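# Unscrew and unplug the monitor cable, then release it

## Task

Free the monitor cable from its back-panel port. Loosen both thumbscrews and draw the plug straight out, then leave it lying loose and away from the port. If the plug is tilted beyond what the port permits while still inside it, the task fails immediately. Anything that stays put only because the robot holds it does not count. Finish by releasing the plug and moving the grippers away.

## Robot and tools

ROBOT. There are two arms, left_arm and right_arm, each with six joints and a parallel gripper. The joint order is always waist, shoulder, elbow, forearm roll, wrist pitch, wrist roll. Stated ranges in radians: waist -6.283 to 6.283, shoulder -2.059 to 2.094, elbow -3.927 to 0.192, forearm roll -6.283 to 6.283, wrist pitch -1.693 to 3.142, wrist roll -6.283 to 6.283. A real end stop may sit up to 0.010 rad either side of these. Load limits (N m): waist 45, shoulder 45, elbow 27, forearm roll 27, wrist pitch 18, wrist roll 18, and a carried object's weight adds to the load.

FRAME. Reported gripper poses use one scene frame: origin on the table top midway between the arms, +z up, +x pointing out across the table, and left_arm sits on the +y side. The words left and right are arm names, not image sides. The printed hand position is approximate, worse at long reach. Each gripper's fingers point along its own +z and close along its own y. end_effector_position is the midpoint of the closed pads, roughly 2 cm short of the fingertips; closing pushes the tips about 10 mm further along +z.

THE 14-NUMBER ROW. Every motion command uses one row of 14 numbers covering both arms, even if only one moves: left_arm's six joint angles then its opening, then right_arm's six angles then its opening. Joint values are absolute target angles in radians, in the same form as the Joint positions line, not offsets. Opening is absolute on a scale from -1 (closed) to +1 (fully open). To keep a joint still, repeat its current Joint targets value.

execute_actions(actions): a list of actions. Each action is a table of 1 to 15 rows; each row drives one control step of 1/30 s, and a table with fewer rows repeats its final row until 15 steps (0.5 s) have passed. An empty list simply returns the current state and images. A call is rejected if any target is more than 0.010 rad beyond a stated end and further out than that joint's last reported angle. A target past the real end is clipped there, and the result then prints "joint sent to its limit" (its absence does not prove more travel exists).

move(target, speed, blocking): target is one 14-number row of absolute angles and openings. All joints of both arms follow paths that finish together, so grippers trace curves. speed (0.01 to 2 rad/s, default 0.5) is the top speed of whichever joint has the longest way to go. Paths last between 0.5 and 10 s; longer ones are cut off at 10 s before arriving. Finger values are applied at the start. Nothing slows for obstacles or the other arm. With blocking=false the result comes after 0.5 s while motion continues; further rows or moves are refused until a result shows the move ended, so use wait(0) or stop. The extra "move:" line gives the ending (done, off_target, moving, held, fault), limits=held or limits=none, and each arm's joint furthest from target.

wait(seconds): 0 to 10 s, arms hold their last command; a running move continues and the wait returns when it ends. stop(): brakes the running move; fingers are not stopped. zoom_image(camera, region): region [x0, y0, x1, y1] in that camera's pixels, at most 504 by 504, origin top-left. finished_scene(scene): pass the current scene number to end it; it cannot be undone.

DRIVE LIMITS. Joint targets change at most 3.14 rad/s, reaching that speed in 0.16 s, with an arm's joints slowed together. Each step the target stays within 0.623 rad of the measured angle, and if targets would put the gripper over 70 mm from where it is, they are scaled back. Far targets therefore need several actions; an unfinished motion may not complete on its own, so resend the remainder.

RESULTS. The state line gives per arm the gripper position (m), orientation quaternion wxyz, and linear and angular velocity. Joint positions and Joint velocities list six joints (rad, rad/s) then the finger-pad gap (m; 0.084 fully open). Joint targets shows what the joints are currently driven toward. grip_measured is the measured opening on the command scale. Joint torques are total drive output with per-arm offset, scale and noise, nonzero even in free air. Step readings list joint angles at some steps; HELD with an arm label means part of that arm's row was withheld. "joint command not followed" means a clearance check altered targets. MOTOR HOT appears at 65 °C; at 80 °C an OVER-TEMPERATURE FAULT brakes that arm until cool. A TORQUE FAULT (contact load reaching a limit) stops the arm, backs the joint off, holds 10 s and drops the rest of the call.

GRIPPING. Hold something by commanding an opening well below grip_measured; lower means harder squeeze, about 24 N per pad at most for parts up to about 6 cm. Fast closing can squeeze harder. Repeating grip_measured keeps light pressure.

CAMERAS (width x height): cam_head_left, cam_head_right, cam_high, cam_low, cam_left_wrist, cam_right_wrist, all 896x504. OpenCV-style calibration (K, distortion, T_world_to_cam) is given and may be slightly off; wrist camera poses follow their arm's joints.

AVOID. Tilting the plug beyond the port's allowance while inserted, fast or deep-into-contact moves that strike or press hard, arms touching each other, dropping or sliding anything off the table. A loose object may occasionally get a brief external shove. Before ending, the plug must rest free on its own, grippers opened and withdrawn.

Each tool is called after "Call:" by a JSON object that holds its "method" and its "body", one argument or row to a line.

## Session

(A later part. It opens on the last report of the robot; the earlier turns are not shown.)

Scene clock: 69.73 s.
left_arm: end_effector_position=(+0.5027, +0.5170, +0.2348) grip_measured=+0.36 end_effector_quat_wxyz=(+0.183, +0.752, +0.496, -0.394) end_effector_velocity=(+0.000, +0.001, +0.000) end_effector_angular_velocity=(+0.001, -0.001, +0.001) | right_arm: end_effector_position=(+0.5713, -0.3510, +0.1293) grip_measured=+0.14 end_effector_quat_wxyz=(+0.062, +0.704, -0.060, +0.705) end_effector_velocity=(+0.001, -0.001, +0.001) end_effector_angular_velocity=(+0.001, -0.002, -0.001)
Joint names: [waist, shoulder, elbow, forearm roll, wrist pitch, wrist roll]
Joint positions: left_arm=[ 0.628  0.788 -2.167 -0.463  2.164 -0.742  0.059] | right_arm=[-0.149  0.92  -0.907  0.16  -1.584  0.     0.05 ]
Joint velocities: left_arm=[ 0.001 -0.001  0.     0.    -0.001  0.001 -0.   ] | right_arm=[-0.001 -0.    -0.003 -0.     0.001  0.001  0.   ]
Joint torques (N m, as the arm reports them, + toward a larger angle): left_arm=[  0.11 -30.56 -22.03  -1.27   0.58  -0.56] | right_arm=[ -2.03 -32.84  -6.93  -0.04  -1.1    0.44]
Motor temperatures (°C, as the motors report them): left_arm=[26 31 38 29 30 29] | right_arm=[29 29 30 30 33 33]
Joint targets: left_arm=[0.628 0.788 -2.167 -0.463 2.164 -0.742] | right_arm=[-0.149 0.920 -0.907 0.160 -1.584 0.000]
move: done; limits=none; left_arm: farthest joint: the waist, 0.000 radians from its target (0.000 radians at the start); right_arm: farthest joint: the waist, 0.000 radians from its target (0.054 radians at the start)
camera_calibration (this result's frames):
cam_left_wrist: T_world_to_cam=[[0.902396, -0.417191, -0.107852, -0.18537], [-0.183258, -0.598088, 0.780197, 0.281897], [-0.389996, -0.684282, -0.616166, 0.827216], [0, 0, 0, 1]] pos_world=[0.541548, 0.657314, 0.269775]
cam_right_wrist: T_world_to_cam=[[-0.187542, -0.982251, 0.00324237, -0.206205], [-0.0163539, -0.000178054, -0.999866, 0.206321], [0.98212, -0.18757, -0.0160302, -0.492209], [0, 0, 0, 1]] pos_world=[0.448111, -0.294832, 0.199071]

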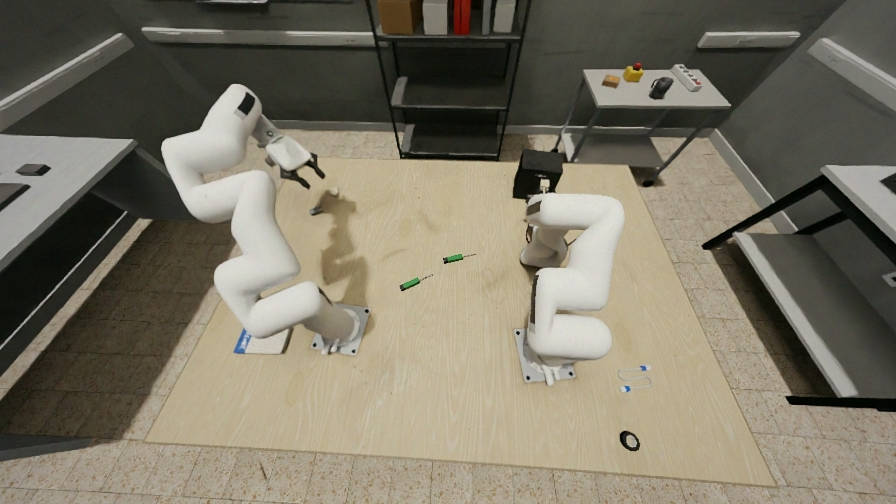

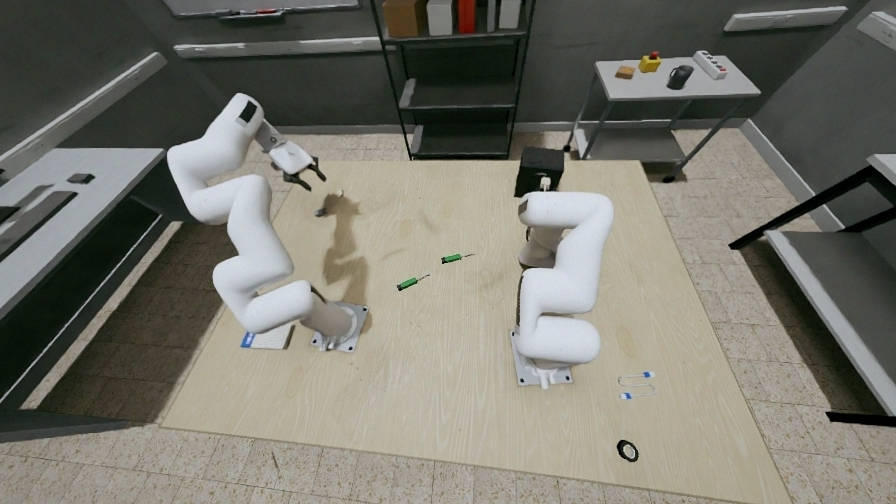

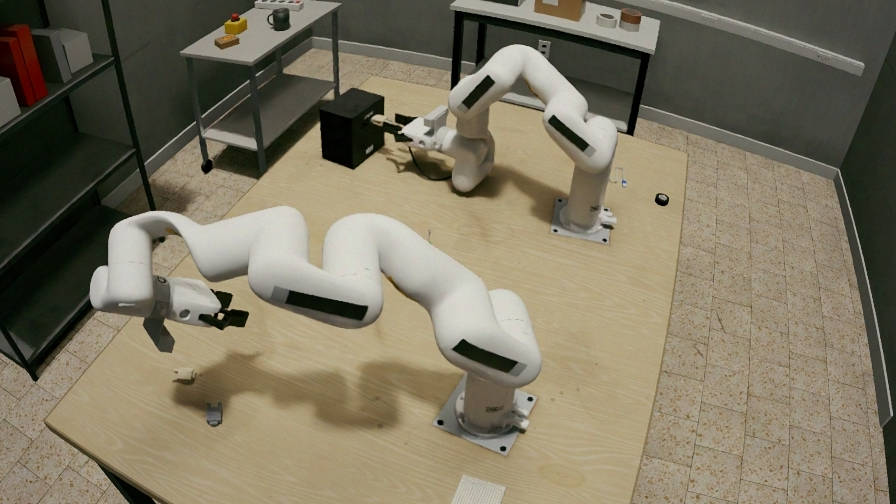

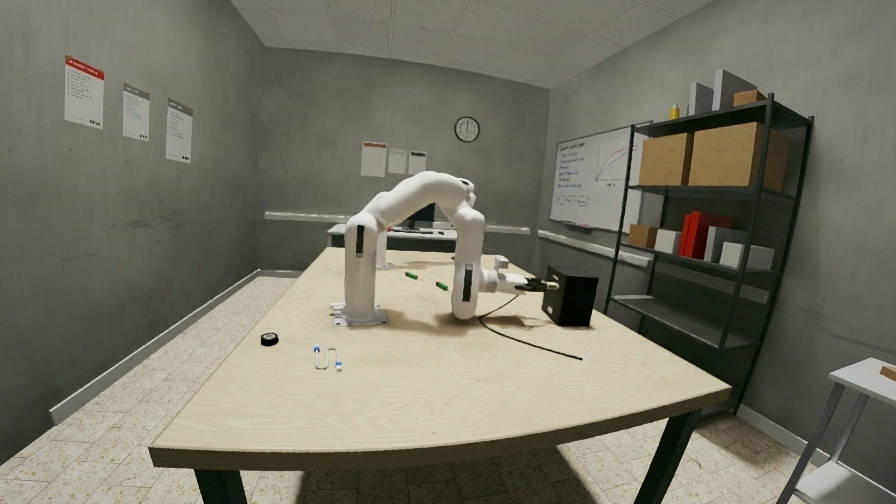

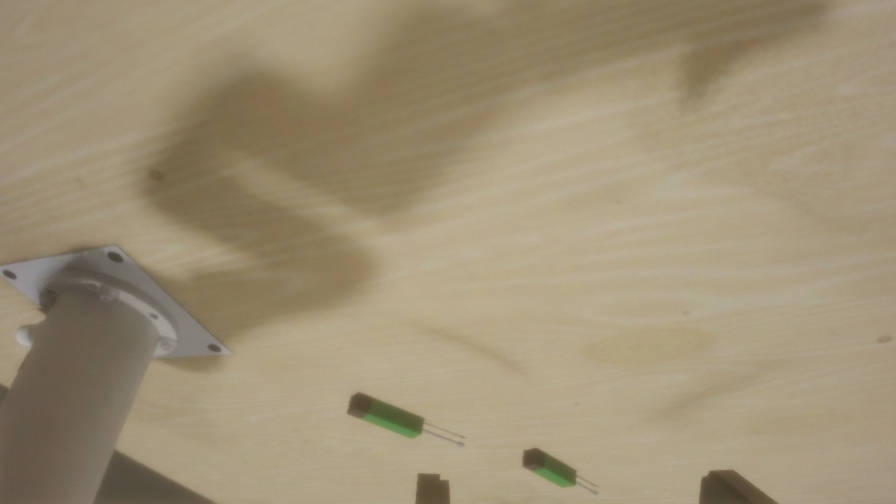

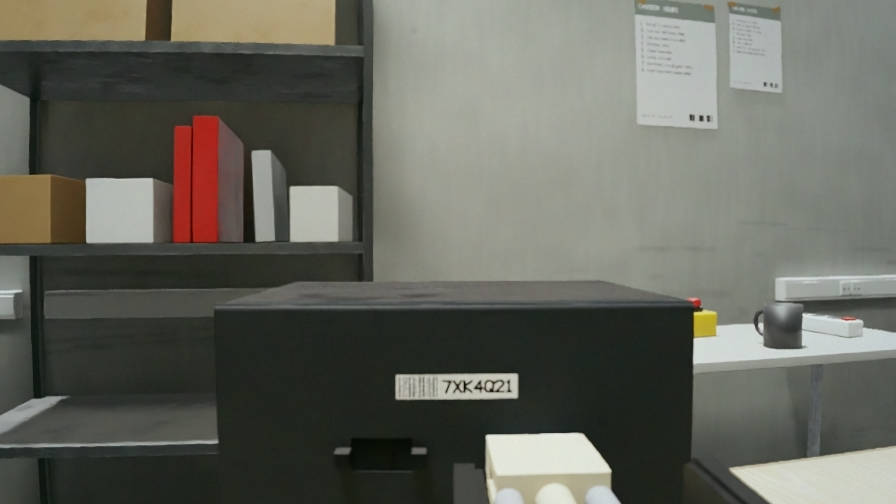

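Call:
{"method": "move", "body": {
  "target": [0.628,0.788,-2.167,-0.463,2.164,-0.742,0.37,-0.156,0.92,-0.942,0.153,-1.58,0,0.15],
  "speed": 0.1
}}

Call:
{"method": "move", "body": {
  "target": [0.628,0.788,-2.167,-0.463,2.164,-0.742,0.37,-0.156,0.92,-0.942,0.153,-1.58,0,-0.2],
  "speed": 0.1
}}

Call:
{"method": "move", "body": {
  "target": [0.628,0.788,-2.167,-0.463,2.164,-0.742,0.37,-0.156,0.92,-0.942,0.153,-1.50,0,-0.2],
  "speed": 0.08
}}

Scene clock: 85.43 s.
left_arm: end_effector_position=(+0.5027, +0.5170, +0.2348) grip_measured=+0.36 end_effector_quat_wxyz=(+0.183, +0.752, +0.496, -0.394) end_effector_velocity=(+0.000, -0.000, +0.000) end_effector_angular_velocity=(+0.000, -0.001, -0.001) | right_arm: end_effector_position=(+0.5807, -0.3536, +0.1396) grip_measured=+0.14 end_effector_quat_wxyz=(+0.061, +0.694, -0.061, +0.715) end_effector_velocity=(+0.001, -0.000, -0.000) end_effector_angular_velocity=(-0.001, +0.001, +0.000)
Joint names: [waist, shoulder, elbow, forearm roll, wrist pitch, wrist roll]
Joint positions: left_arm=[ 0.628  0.788 -2.167 -0.463  2.164 -0.742  0.059] | right_arm=[-0.156  0.92  -0.942  0.153 -1.58   0.     0.05 ]
Joint velocities: left_arm=[-0.    -0.001  0.    -0.     0.     0.     0.   ] | right_arm=[-0.     0.001 -0.003 -0.001  0.003 -0.002  0.   ]
Joint torques (N m, as the arm reports them, + toward a larger angle): left_arm=[ -0.11 -30.65 -21.83  -0.3    0.47  -0.68] | right_arm=[ -2.11 -33.61  -8.28  -0.25  -0.9    0.53]
Motor temperatures (°C, as the motors report them): left_arm=[26 31 38 29 30 29] | right_arm=[29 30 30 30 33 33]
Joint targets: left_arm=[0.628 0.788 -2.167 -0.463 2.164 -0.742] | right_arm=[-0.156 0.920 -0.942 0.153 -1.580 0.000]
move: done; limits=none; left_arm: farthest joint: the waist, 0.000 radians from its target (0.000 radians at the start); right_arm: farthest joint: the waist, 0.000 radians from its target (0.007 radians at the start)
camera_calibration (this result's frames):
cam_left_wrist: T_world_to_cam=[[0.902396, -0.417192, -0.107852, -0.18537], [-0.183258, -0.598088, 0.780197, 0.281897], [-0.389996, -0.684282, -0.616166, 0.827216], [0, 0, 0, 1]] pos_world=[0.541548, 0.657314, 0.269775]
cam_right_wrist: T_world_to_cam=[[-0.187597, -0.982242, -0.0026521, -0.206178], [0.0143825, -0.000047143, -0.999897, 0.198968], [0.982141, -0.187616, 0.014136, -0.506033], [0, 0, 0, 1]] pos_world=[0.455455, -0.297448, 0.205554]

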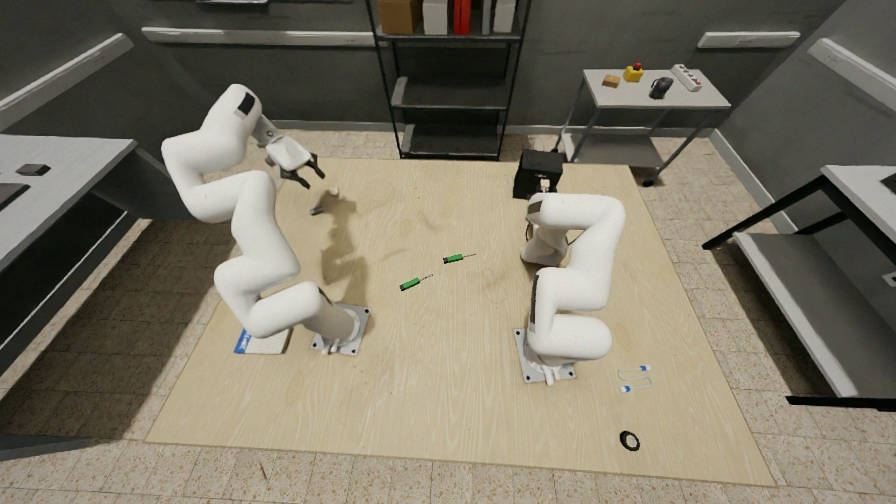

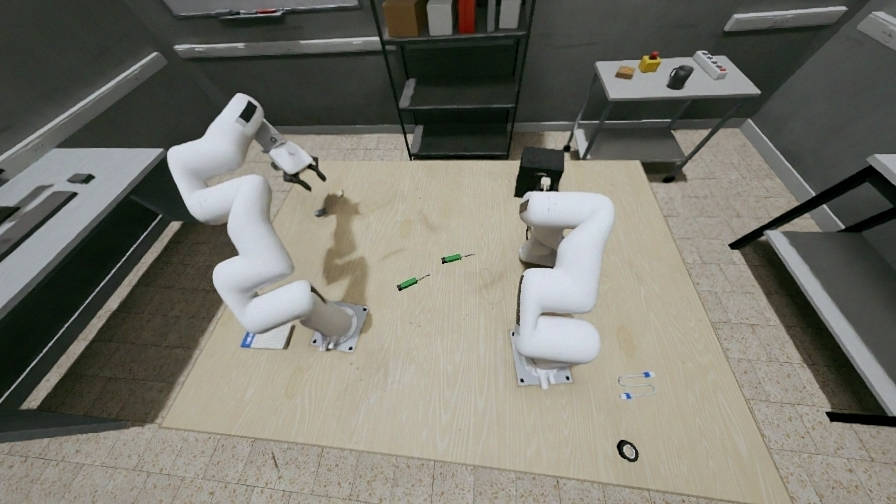

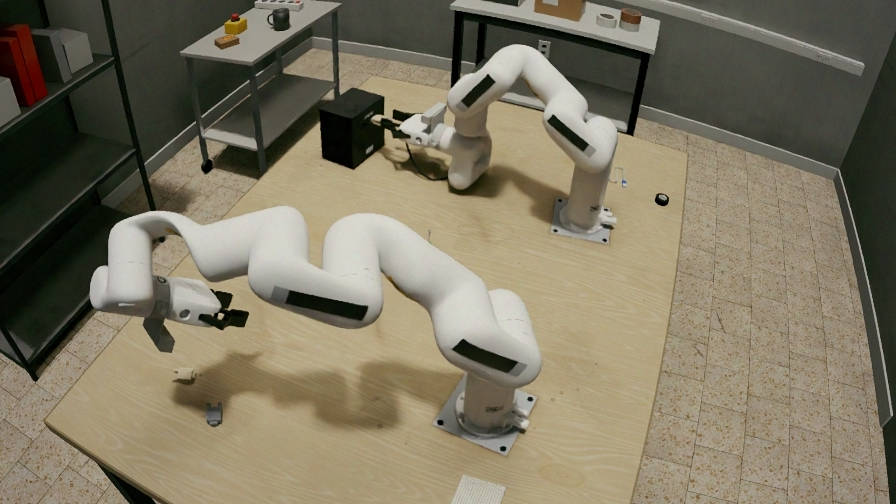

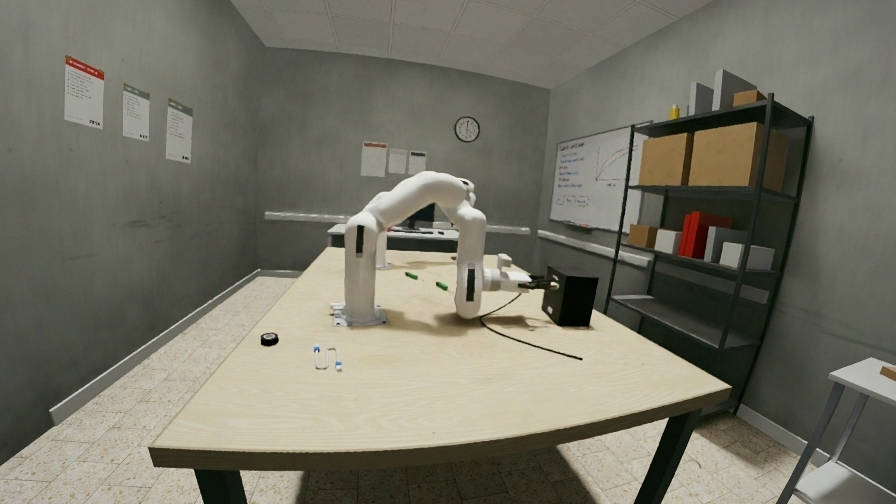

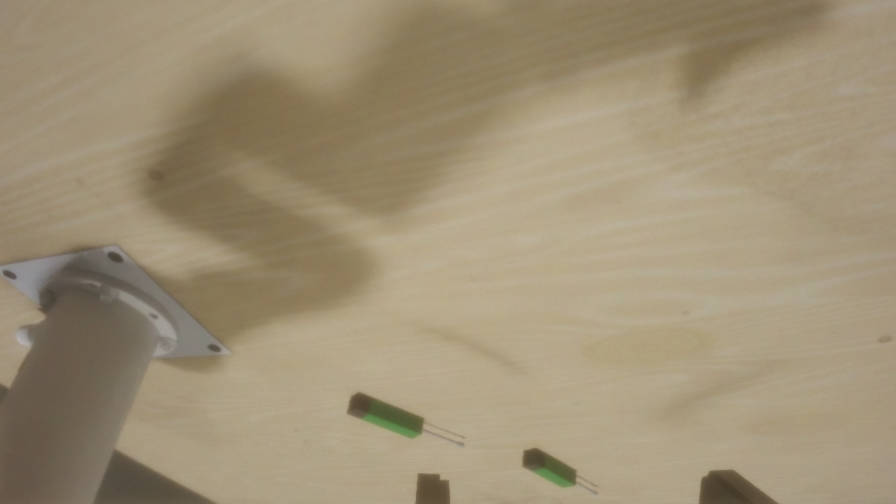

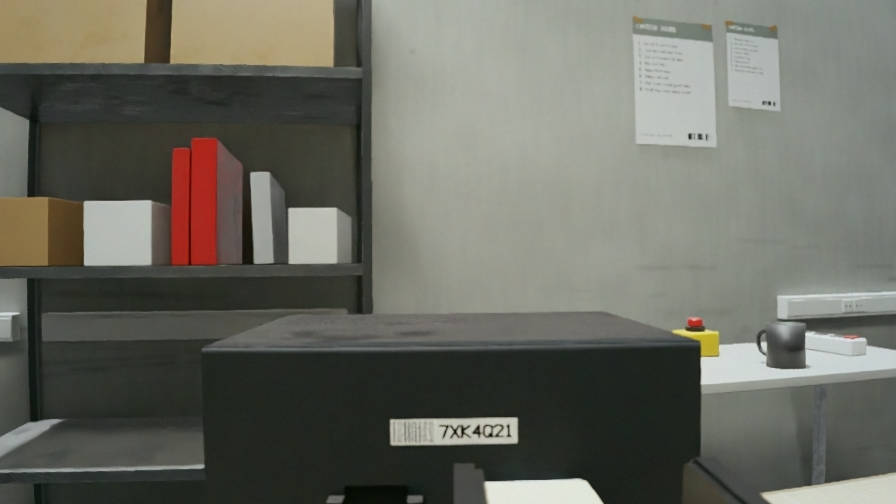

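Scene clock: 86.13 s.
left_arm: end_effector_position=(+0.5027, +0.5170, +0.2348) grip_measured=+0.36 end_effector_quat_wxyz=(+0.183, +0.752, +0.496, -0.394) end_effector_velocity=(-0.000, +0.000, -0.000) end_effector_angular_velocity=(-0.000, +0.001, +0.001) | right_arm: end_effector_position=(+0.5809, -0.3510, +0.1397) grip_measured=-0.20 end_effector_quat_wxyz=(+0.058, +0.694, -0.059, +0.716) end_effector_velocity=(+0.000, -0.000, +0.000) end_effector_angular_velocity=(+0.001, -0.000, +0.000)
Joint names: [waist, shoulder, elbow, forearm roll, wrist pitch, wrist roll]
Joint positions: left_arm=[ 0.628  0.788 -2.167 -0.463  2.164 -0.742  0.059] | right_arm=[-0.153  0.92  -0.941  0.149 -1.581  0.     0.035]
Joint velocities: left_arm=[ 0.001  0.001 -0.001 -0.     0.    -0.    -0.   ] | right_arm=[-0.    -0.001 -0.001 -0.     0.001  0.001  0.   ]
Joint torques (N m, as the arm reports them, + toward a larger angle): left_arm=[  0.15 -30.28 -21.93  -0.39   0.31  -0.76] | right_arm=[-20.43 -34.19 -11.     4.37   0.23  -0.04]
Motor temperatures (°C, as the motors report them): left_arm=[26 31 38 29 30 29] | right_arm=[29 30 30 30 33 33]
Joint targets: left_arm=[0.628 0.788 -2.167 -0.463 2.164 -0.742] | right_arm=[-0.156 0.920 -0.942 0.153 -1.580 0.000]
move: done; limits=none; left_arm: farthest joint: the waist, 0.000 radians from its target (0.000 radians at the start); right_arm: farthest joint: the forearm roll, 0.004 radians from its target (0.000 radians at the start)
camera_calibration (this result's frames):
cam_left_wrist: T_world_to_cam=[[0.902396, -0.417191, -0.107852, -0.18537], [-0.183258, -0.598088, 0.780197, 0.281897], [-0.389996, -0.684282, -0.616166, 0.827216], [0, 0, 0, 1]] pos_world=[0.541548, 0.657314, 0.269775]
cam_right_wrist: T_world_to_cam=[[-0.181135, -0.983455, -0.00259257, -0.207754], [0.0145826, -0.0000499554, -0.999894, 0.198866], [0.98335, -0.181154, 0.0143504, -0.504199], [0, 0, 0, 1]] pos_world=[0.455273, -0.295645, 0.205542]

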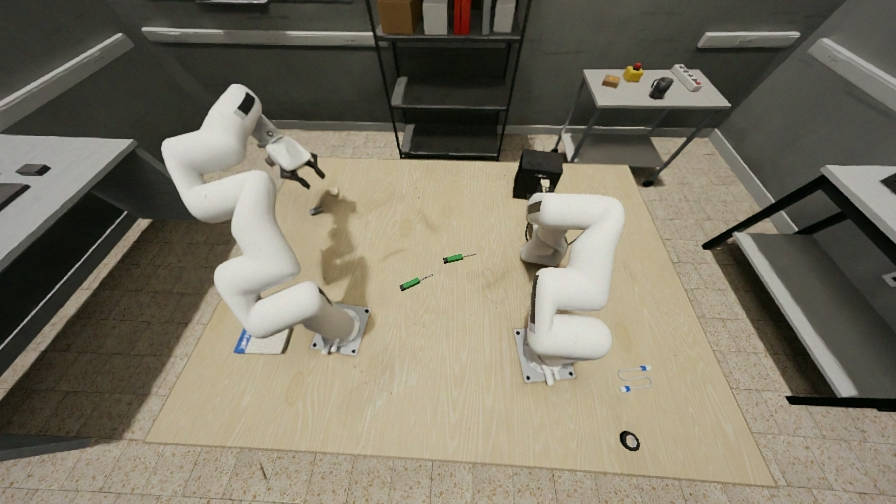

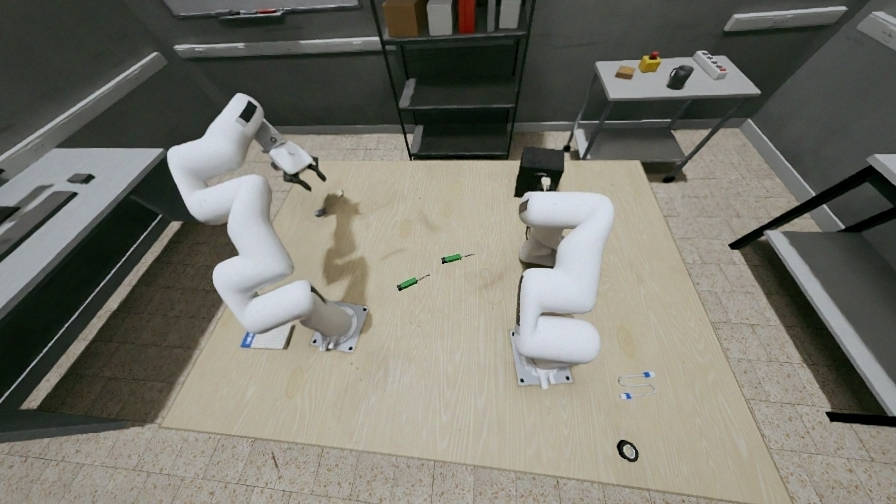

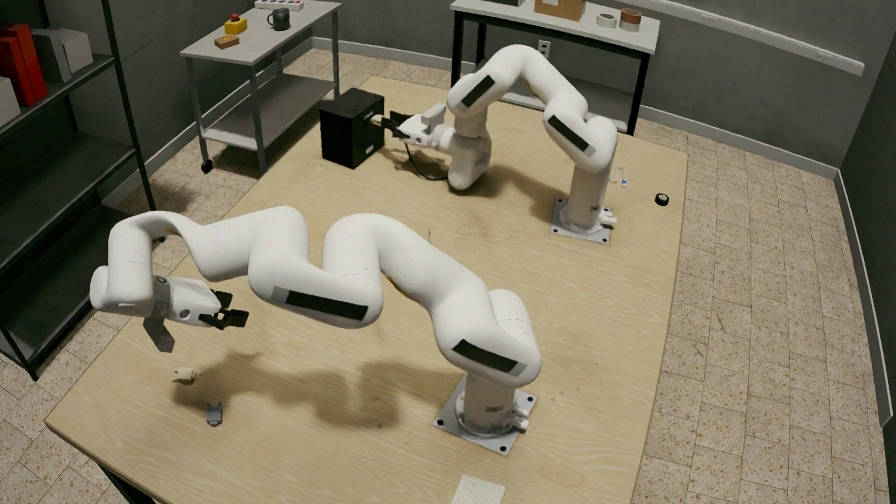

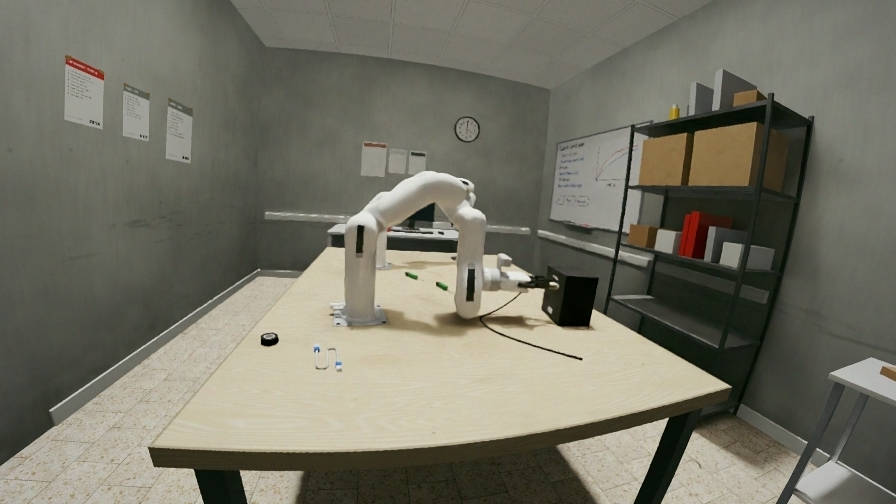

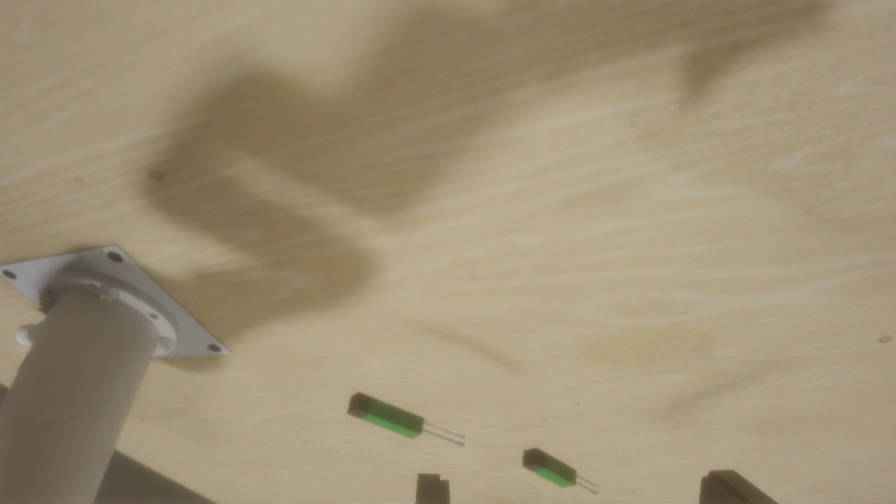

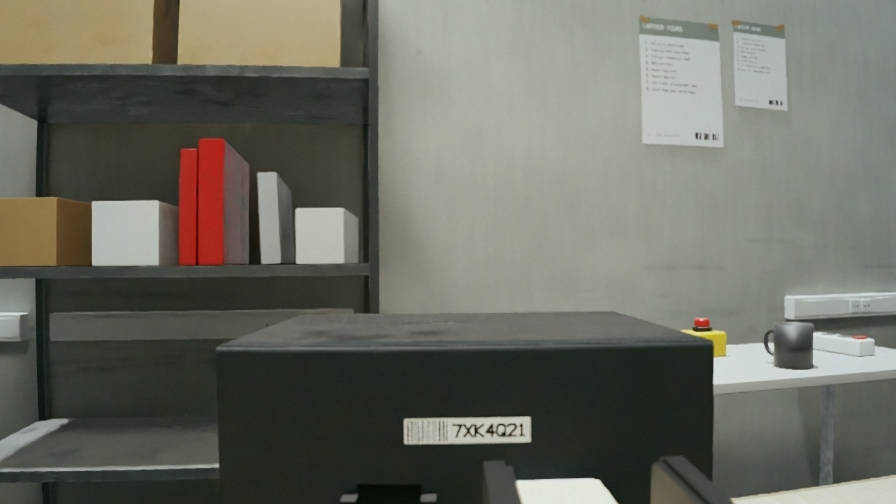

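Scene clock: 87.50 s.
left_arm: end_effector_position=(+0.5027, +0.5170, +0.2348) grip_measured=+0.36 end_effector_quat_wxyz=(+0.183, +0.752, +0.496, -0.394) end_effector_velocity=(-0.000, -0.000, -0.000) end_effector_angular_velocity=(-0.001, +0.001, -0.000) | right_arm: end_effector_position=(+0.5868, -0.3520, +0.1201) grip_measured=-0.20 end_effector_quat_wxyz=(+0.056, +0.721, -0.061, +0.688) end_effector_velocity=(+0.000, +0.000, +0.000) end_effector_angular_velocity=(+0.001, -0.000, +0.001)
Joint names: [waist, shoulder, elbow, forearm roll, wrist pitch, wrist roll]
Joint positions: left_arm=[ 0.628  0.788 -2.167 -0.463  2.164 -0.742  0.059] | right_arm=[-0.153  0.92  -0.942  0.149 -1.502 -0.     0.035]
Joint velocities: left_arm=[ 0.    -0.     0.001 -0.     0.001  0.001  0.   ] | right_arm=[ 0.001 -0.001  0.    -0.     0.     0.001  0.   ]
Joint torques (N m, as the arm reports them, + toward a larger angle): left_arm=[  0.39 -31.26 -21.57  -0.8    0.27  -0.33] | right_arm=[-20.74 -19.61  -0.84   4.69   2.28   0.33]
Motor temperatures (°C, as the motors report them): left_arm=[26 31 38 29 30 29] | right_arm=[29 29 30 30 33 33]
Joint targets: left_arm=[0.628 0.788 -2.167 -0.463 2.164 -0.742] | right_arm=[-0.156 0.920 -0.942 0.153 -1.500 0.000]
move: done; limits=none; left_arm: farthest joint: the waist, 0.000 radians from its target (0.000 radians at the start); right_arm: farthest joint: the forearm roll, 0.004 radians from its target (0.004 radians at the start)
camera_calibration (this result's frames):
cam_left_wrist: T_world_to_cam=[[0.902396, -0.417191, -0.107852, -0.18537], [-0.183258, -0.598088, 0.780197, 0.281897], [-0.389996, -0.684282, -0.616166, 0.827216], [0, 0, 0, 1]] pos_world=[0.541548, 0.657314, 0.269775]
cam_right_wrist: T_world_to_cam=[[-0.181036, -0.983476, -0.0012984, -0.20795], [-0.0623154, 0.0127884, -0.997975, 0.228643], [0.9815, -0.180588, -0.0636008, -0.499289], [0, 0, 0, 1]] pos_world=[0.466654, -0.297603, 0.196155]

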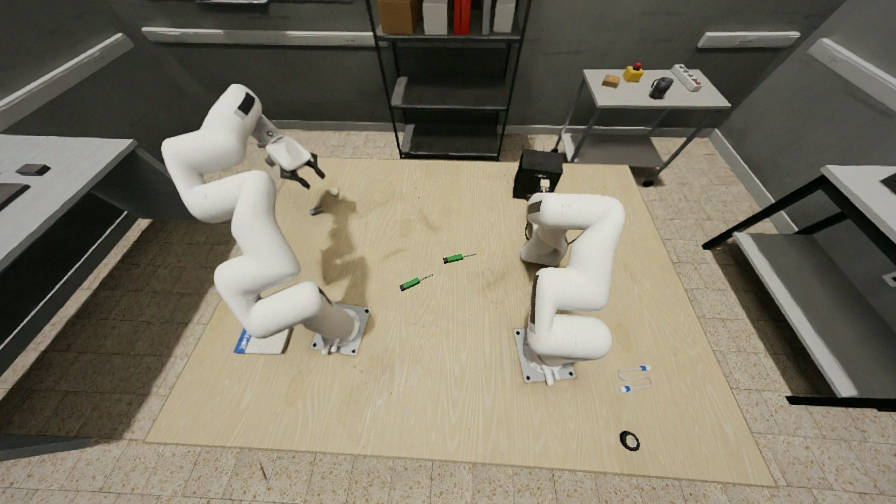

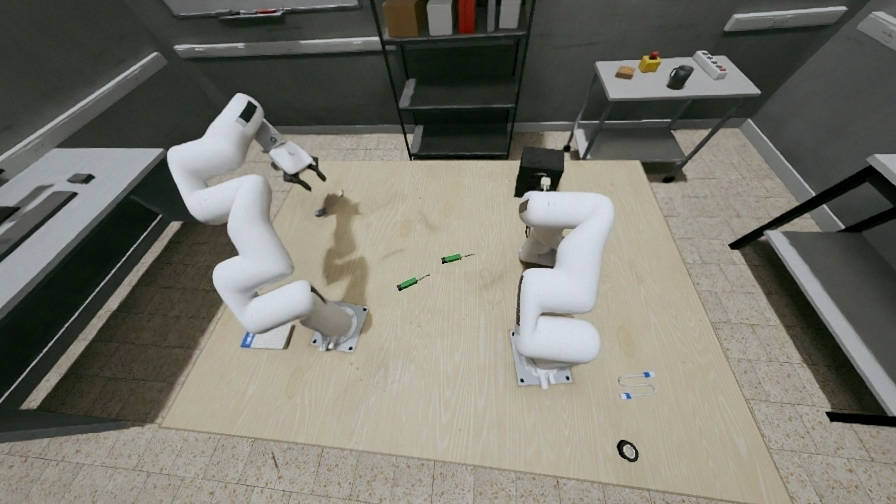

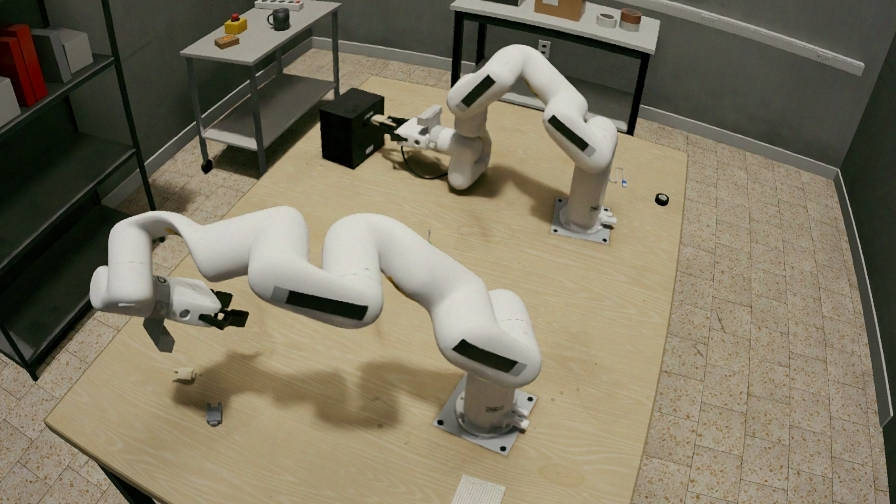

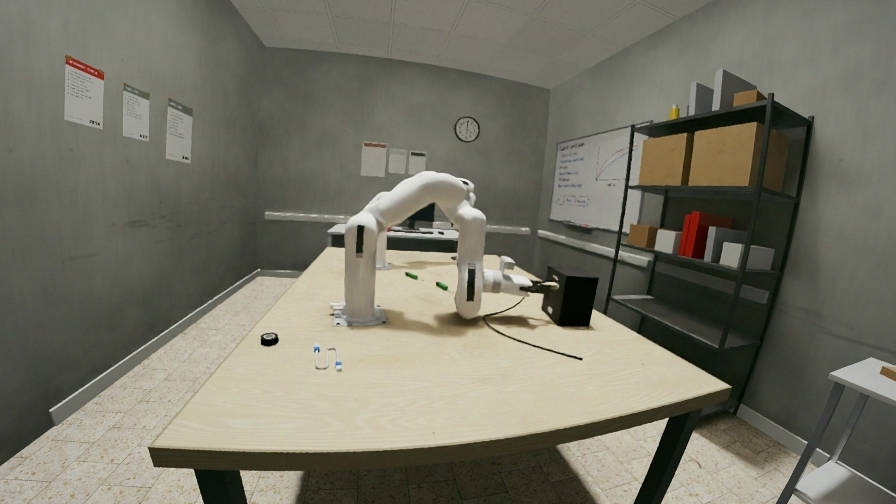

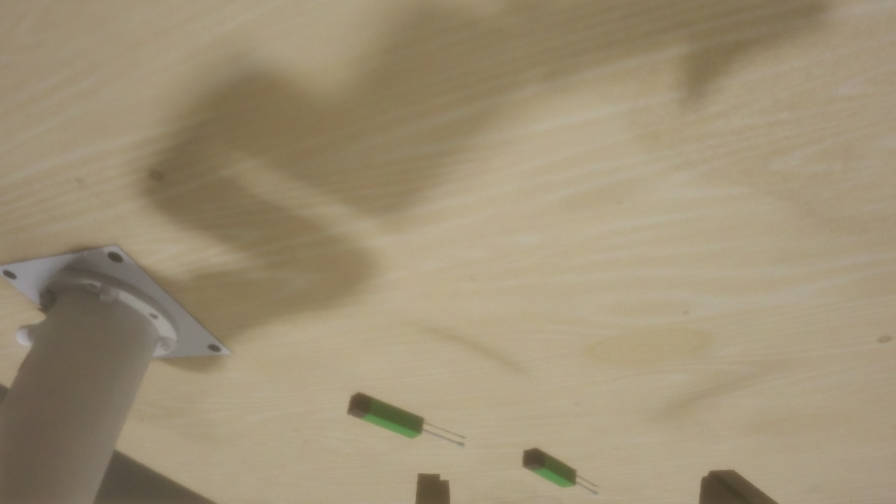

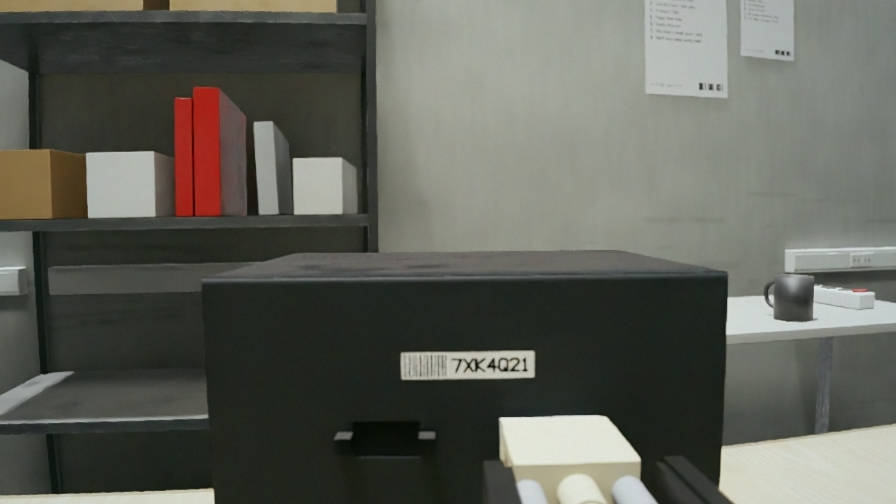

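Call:
{"method": "execute_actions", "body": {
  "actions": [
    [[0.628,0.788,-2.167,-0.463,2.164,-0.742,0.37,-0.148,0.92,-0.942,0.153,-1.50,0,-0.2]],
    [[0.628,0.788,-2.167,-0.463,2.164,-0.742,0.37,-0.147,0.92,-0.925,0.153,-1.52,0,-0.2]],
    [[0.628,0.788,-2.167,-0.463,2.164,-0.742,0.37,-0.141,0.92,-0.925,0.153,-1.52,0,-0.2]],
    [[0.628,0.788,-2.167,-0.463,2.164,-0.742,0.37,-0.1415,0.92,-0.929,0.153,-1.535,0,-0.2]],
    [[0.628,0.788,-2.167,-0.463,2.164,-0.742,0.37,-0.142,0.92,-0.9335,0.153,-1.55,0,-0.2]]
  ]
}}

Scene clock: 112.20 s.
left_arm: end_effector_position=(+0.5027, +0.5170, +0.2348) grip_measured=+0.36 end_effector_quat_wxyz=(+0.183, +0.752, +0.496, -0.394) end_effector_velocity=(+0.000, -0.000, +0.001) end_effector_angular_velocity=(+0.001, -0.002, +0.000) | right_arm: end_effector_position=(+0.5815, -0.3462, +0.1290) grip_measured=-0.21 end_effector_quat_wxyz=(+0.055, +0.708, -0.057, +0.702) end_effector_velocity=(-0.000, +0.000, -0.000) end_effector_angular_velocity=(+0.002, -0.001, +0.000)
Joint names: [waist, shoulder, elbow, forearm roll, wrist pitch, wrist roll]
Joint positions: left_arm=[ 0.628  0.788 -2.167 -0.463  2.164 -0.742  0.059] | right_arm=[-0.143  0.92  -0.933  0.153 -1.549  0.     0.035]
Joint velocities: left_arm=[-0.    -0.002 -0.    -0.001 -0.    -0.    -0.   ] | right_arm=[ 0.001  0.001 -0.     0.    -0.001  0.002  0.   ]
Joint torques (N m, as the arm reports them, + toward a larger angle): left_arm=[  1.21 -30.25 -22.23  -1.13   0.24  -0.98] | right_arm=[  8.03 -42.14 -12.49  -3.01  -3.12   0.21]
Motor temperatures (°C, as the motors report them): left_arm=[26 31 38 29 30 29] | right_arm=[30 29 29 31 33 33]
Joint targets: left_arm=[0.628 0.788 -2.167 -0.463 2.164 -0.742] | right_arm=[-0.142 0.920 -0.933 0.153 -1.550 0.000]
Step readings (joint positions; steps 1 to 15: 1st action; 16 to 30: 2nd action; 31 to 45: 3rd action; 46 to 60: 4th action; 61 to 75: 5th action):
0: left_arm=[0.628 0.788 -2.167 -0.463 2.164 -0.742] | right_arm=[-0.153 0.920 -0.942 0.149 -1.502 0.000]
1: left_arm=[0.628 0.788 -2.167 -0.463 2.164 -0.742] | right_arm=[-0.153 0.920 -0.942 0.149 -1.502 0.000]
2: left_arm=[0.628 0.788 -2.167 -0.463 2.164 -0.742] | right_arm=[-0.152 0.920 -0.942 0.150 -1.501 0.000]
4: left_arm=[0.628 0.788 -2.167 -0.463 2.164 -0.742] | right_arm=[-0.151 0.921 -0.942 0.152 -1.499 -0.000]
8: left_arm=[0.628 0.788 -2.167 -0.463 2.164 -0.742] | right_arm=[-0.150 0.921 -0.941 0.153 -1.499 -0.000]
15: left_arm=[0.628 0.788 -2.167 -0.463 2.164 -0.742] | right_arm=[-0.149 0.921 -0.941 0.154 -1.499 -0.000]
16: left_arm=[0.628 0.788 -2.167 -0.463 2.164 -0.742] | right_arm=[-0.149 0.921 -0.941 0.154 -1.499 -0.000]
17: left_arm=[0.628 0.788 -2.167 -0.463 2.164 -0.742] | right_arm=[-0.149 0.921 -0.938 0.154 -1.502 -0.000]
19: left_arm=[0.628 0.788 -2.167 -0.463 2.164 -0.742] | right_arm=[-0.149 0.922 -0.929 0.154 -1.510 -0.000]
23: left_arm=[0.628 0.788 -2.167 -0.463 2.164 -0.742] | right_arm=[-0.148 0.922 -0.925 0.154 -1.516 -0.000]
30: left_arm=[0.628 0.788 -2.167 -0.463 2.164 -0.742] | right_arm=[-0.148 0.922 -0.923 0.154 -1.518 -0.000]
31: left_arm=[0.628 0.788 -2.167 -0.463 2.164 -0.742] | right_arm=[-0.148 0.922 -0.923 0.154 -1.519 -0.000]
32: left_arm=[0.628 0.788 -2.167 -0.463 2.164 -0.742] | right_arm=[-0.147 0.921 -0.923 0.154 -1.519 0.000]
34: left_arm=[0.628 0.788 -2.167 -0.463 2.164 -0.742] | right_arm=[-0.145 0.921 -0.924 0.155 -1.521 0.000]
38: left_arm=[0.628 0.788 -2.167 -0.463 2.164 -0.742] | right_arm=[-0.143 0.920 -0.924 0.154 -1.521 0.000]
45: left_arm=[0.628 0.788 -2.167 -0.463 2.164 -0.742] | right_arm=[-0.143 0.920 -0.924 0.154 -1.520 0.000]
46: left_arm=[0.628 0.788 -2.167 -0.463 2.164 -0.742] | right_arm=[-0.143 0.920 -0.925 0.154 -1.521 0.000]
47: left_arm=[0.628 0.788 -2.167 -0.463 2.164 -0.742] | right_arm=[-0.143 0.921 -0.925 0.154 -1.523 0.000]
49: left_arm=[0.628 0.788 -2.167 -0.463 2.164 -0.742] | right_arm=[-0.143 0.921 -0.926 0.154 -1.528 0.000]
53: left_arm=[0.628 0.788 -2.167 -0.463 2.164 -0.742] | right_arm=[-0.143 0.921 -0.928 0.154 -1.532 0.000]
60: left_arm=[0.628 0.788 -2.167 -0.463 2.164 -0.742] | right_arm=[-0.142 0.921 -0.928 0.154 -1.534 0.000]
61: left_arm=[0.628 0.788 -2.167 -0.463 2.164 -0.742] | right_arm=[-0.142 0.921 -0.928 0.154 -1.534 0.000]
62: left_arm=[0.628 0.788 -2.167 -0.463 2.164 -0.742] | right_arm=[-0.142 0.921 -0.929 0.154 -1.538 0.000]
64: left_arm=[0.628 0.788 -2.167 -0.463 2.164 -0.742] | right_arm=[-0.143 0.920 -0.932 0.154 -1.545 -0.000]
68: left_arm=[0.628 0.788 -2.167 -0.463 2.164 -0.742] | right_arm=[-0.143 0.920 -0.933 0.153 -1.549 -0.000]
75: Joint positions above
camera_calibration (this result's frames):
cam_left_wrist: T_world_to_cam=[[0.902396, -0.417191, -0.107852, -0.18537], [-0.183258, -0.598088, 0.780197, 0.281897], [-0.389996, -0.684282, -0.616166, 0.827216], [0, 0, 0, 1]] pos_world=[0.541548, 0.657314, 0.269775]
cam_right_wrist: T_world_to_cam=[[-0.174769, -0.984609, -0.000710921, -0.207289], [-0.0244908, 0.00506894, -0.999687, 0.212707], [0.984305, -0.174697, -0.0249998, -0.496972], [0, 0, 0, 1]] pos_world=[0.458153, -0.291997, 0.200069]

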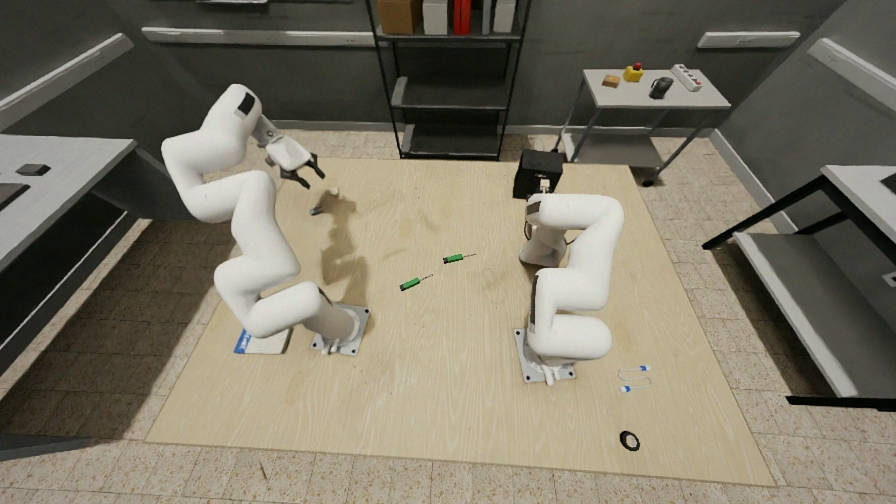

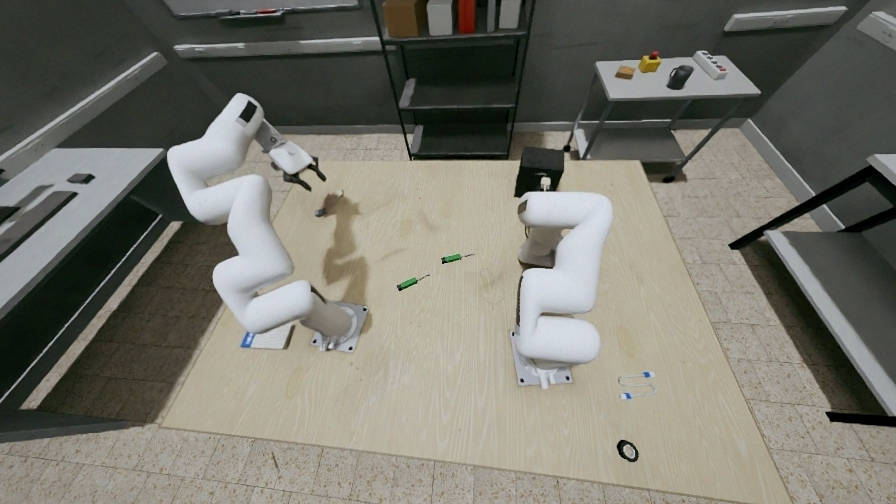

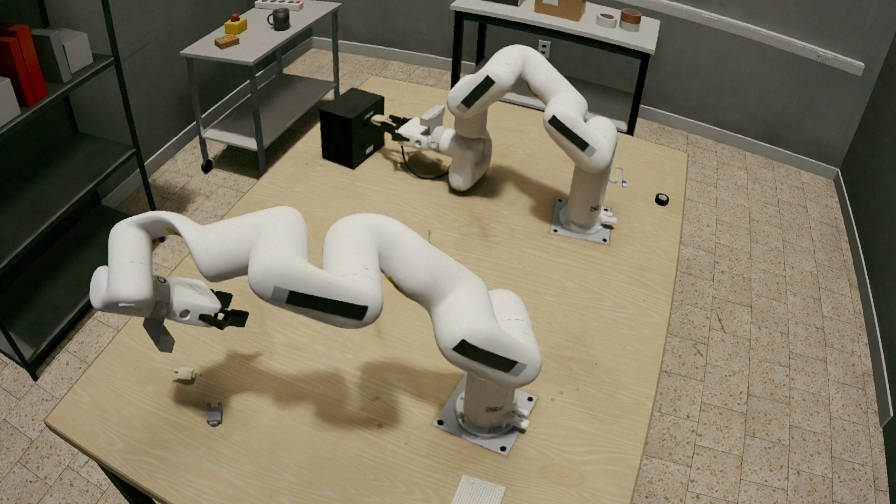

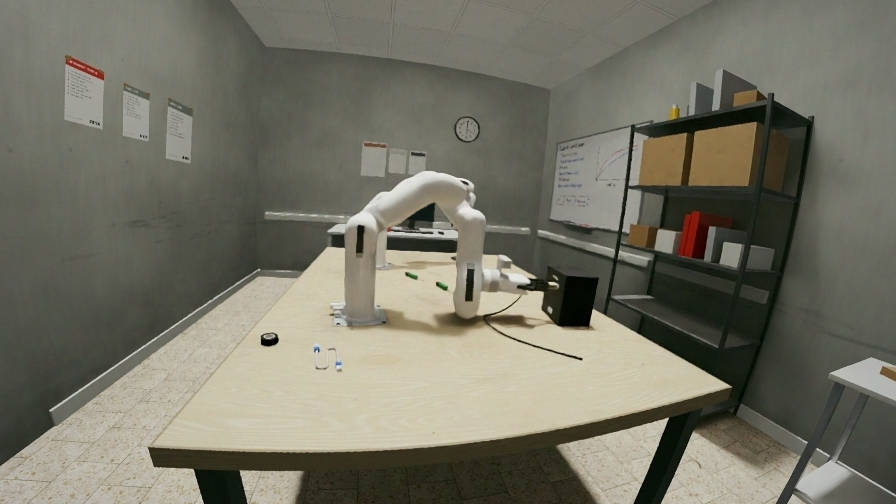

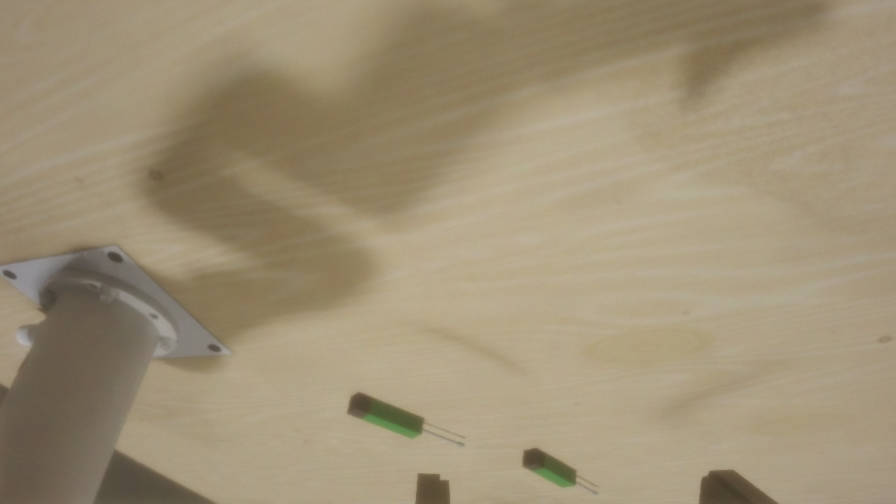

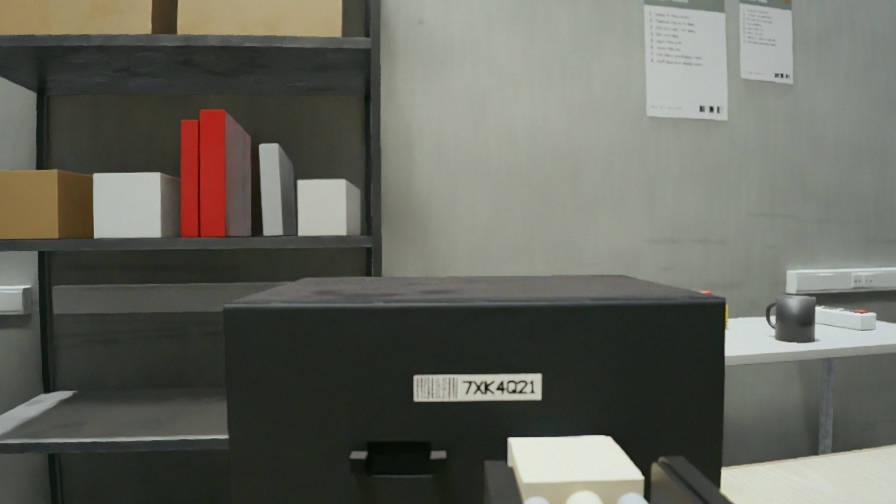

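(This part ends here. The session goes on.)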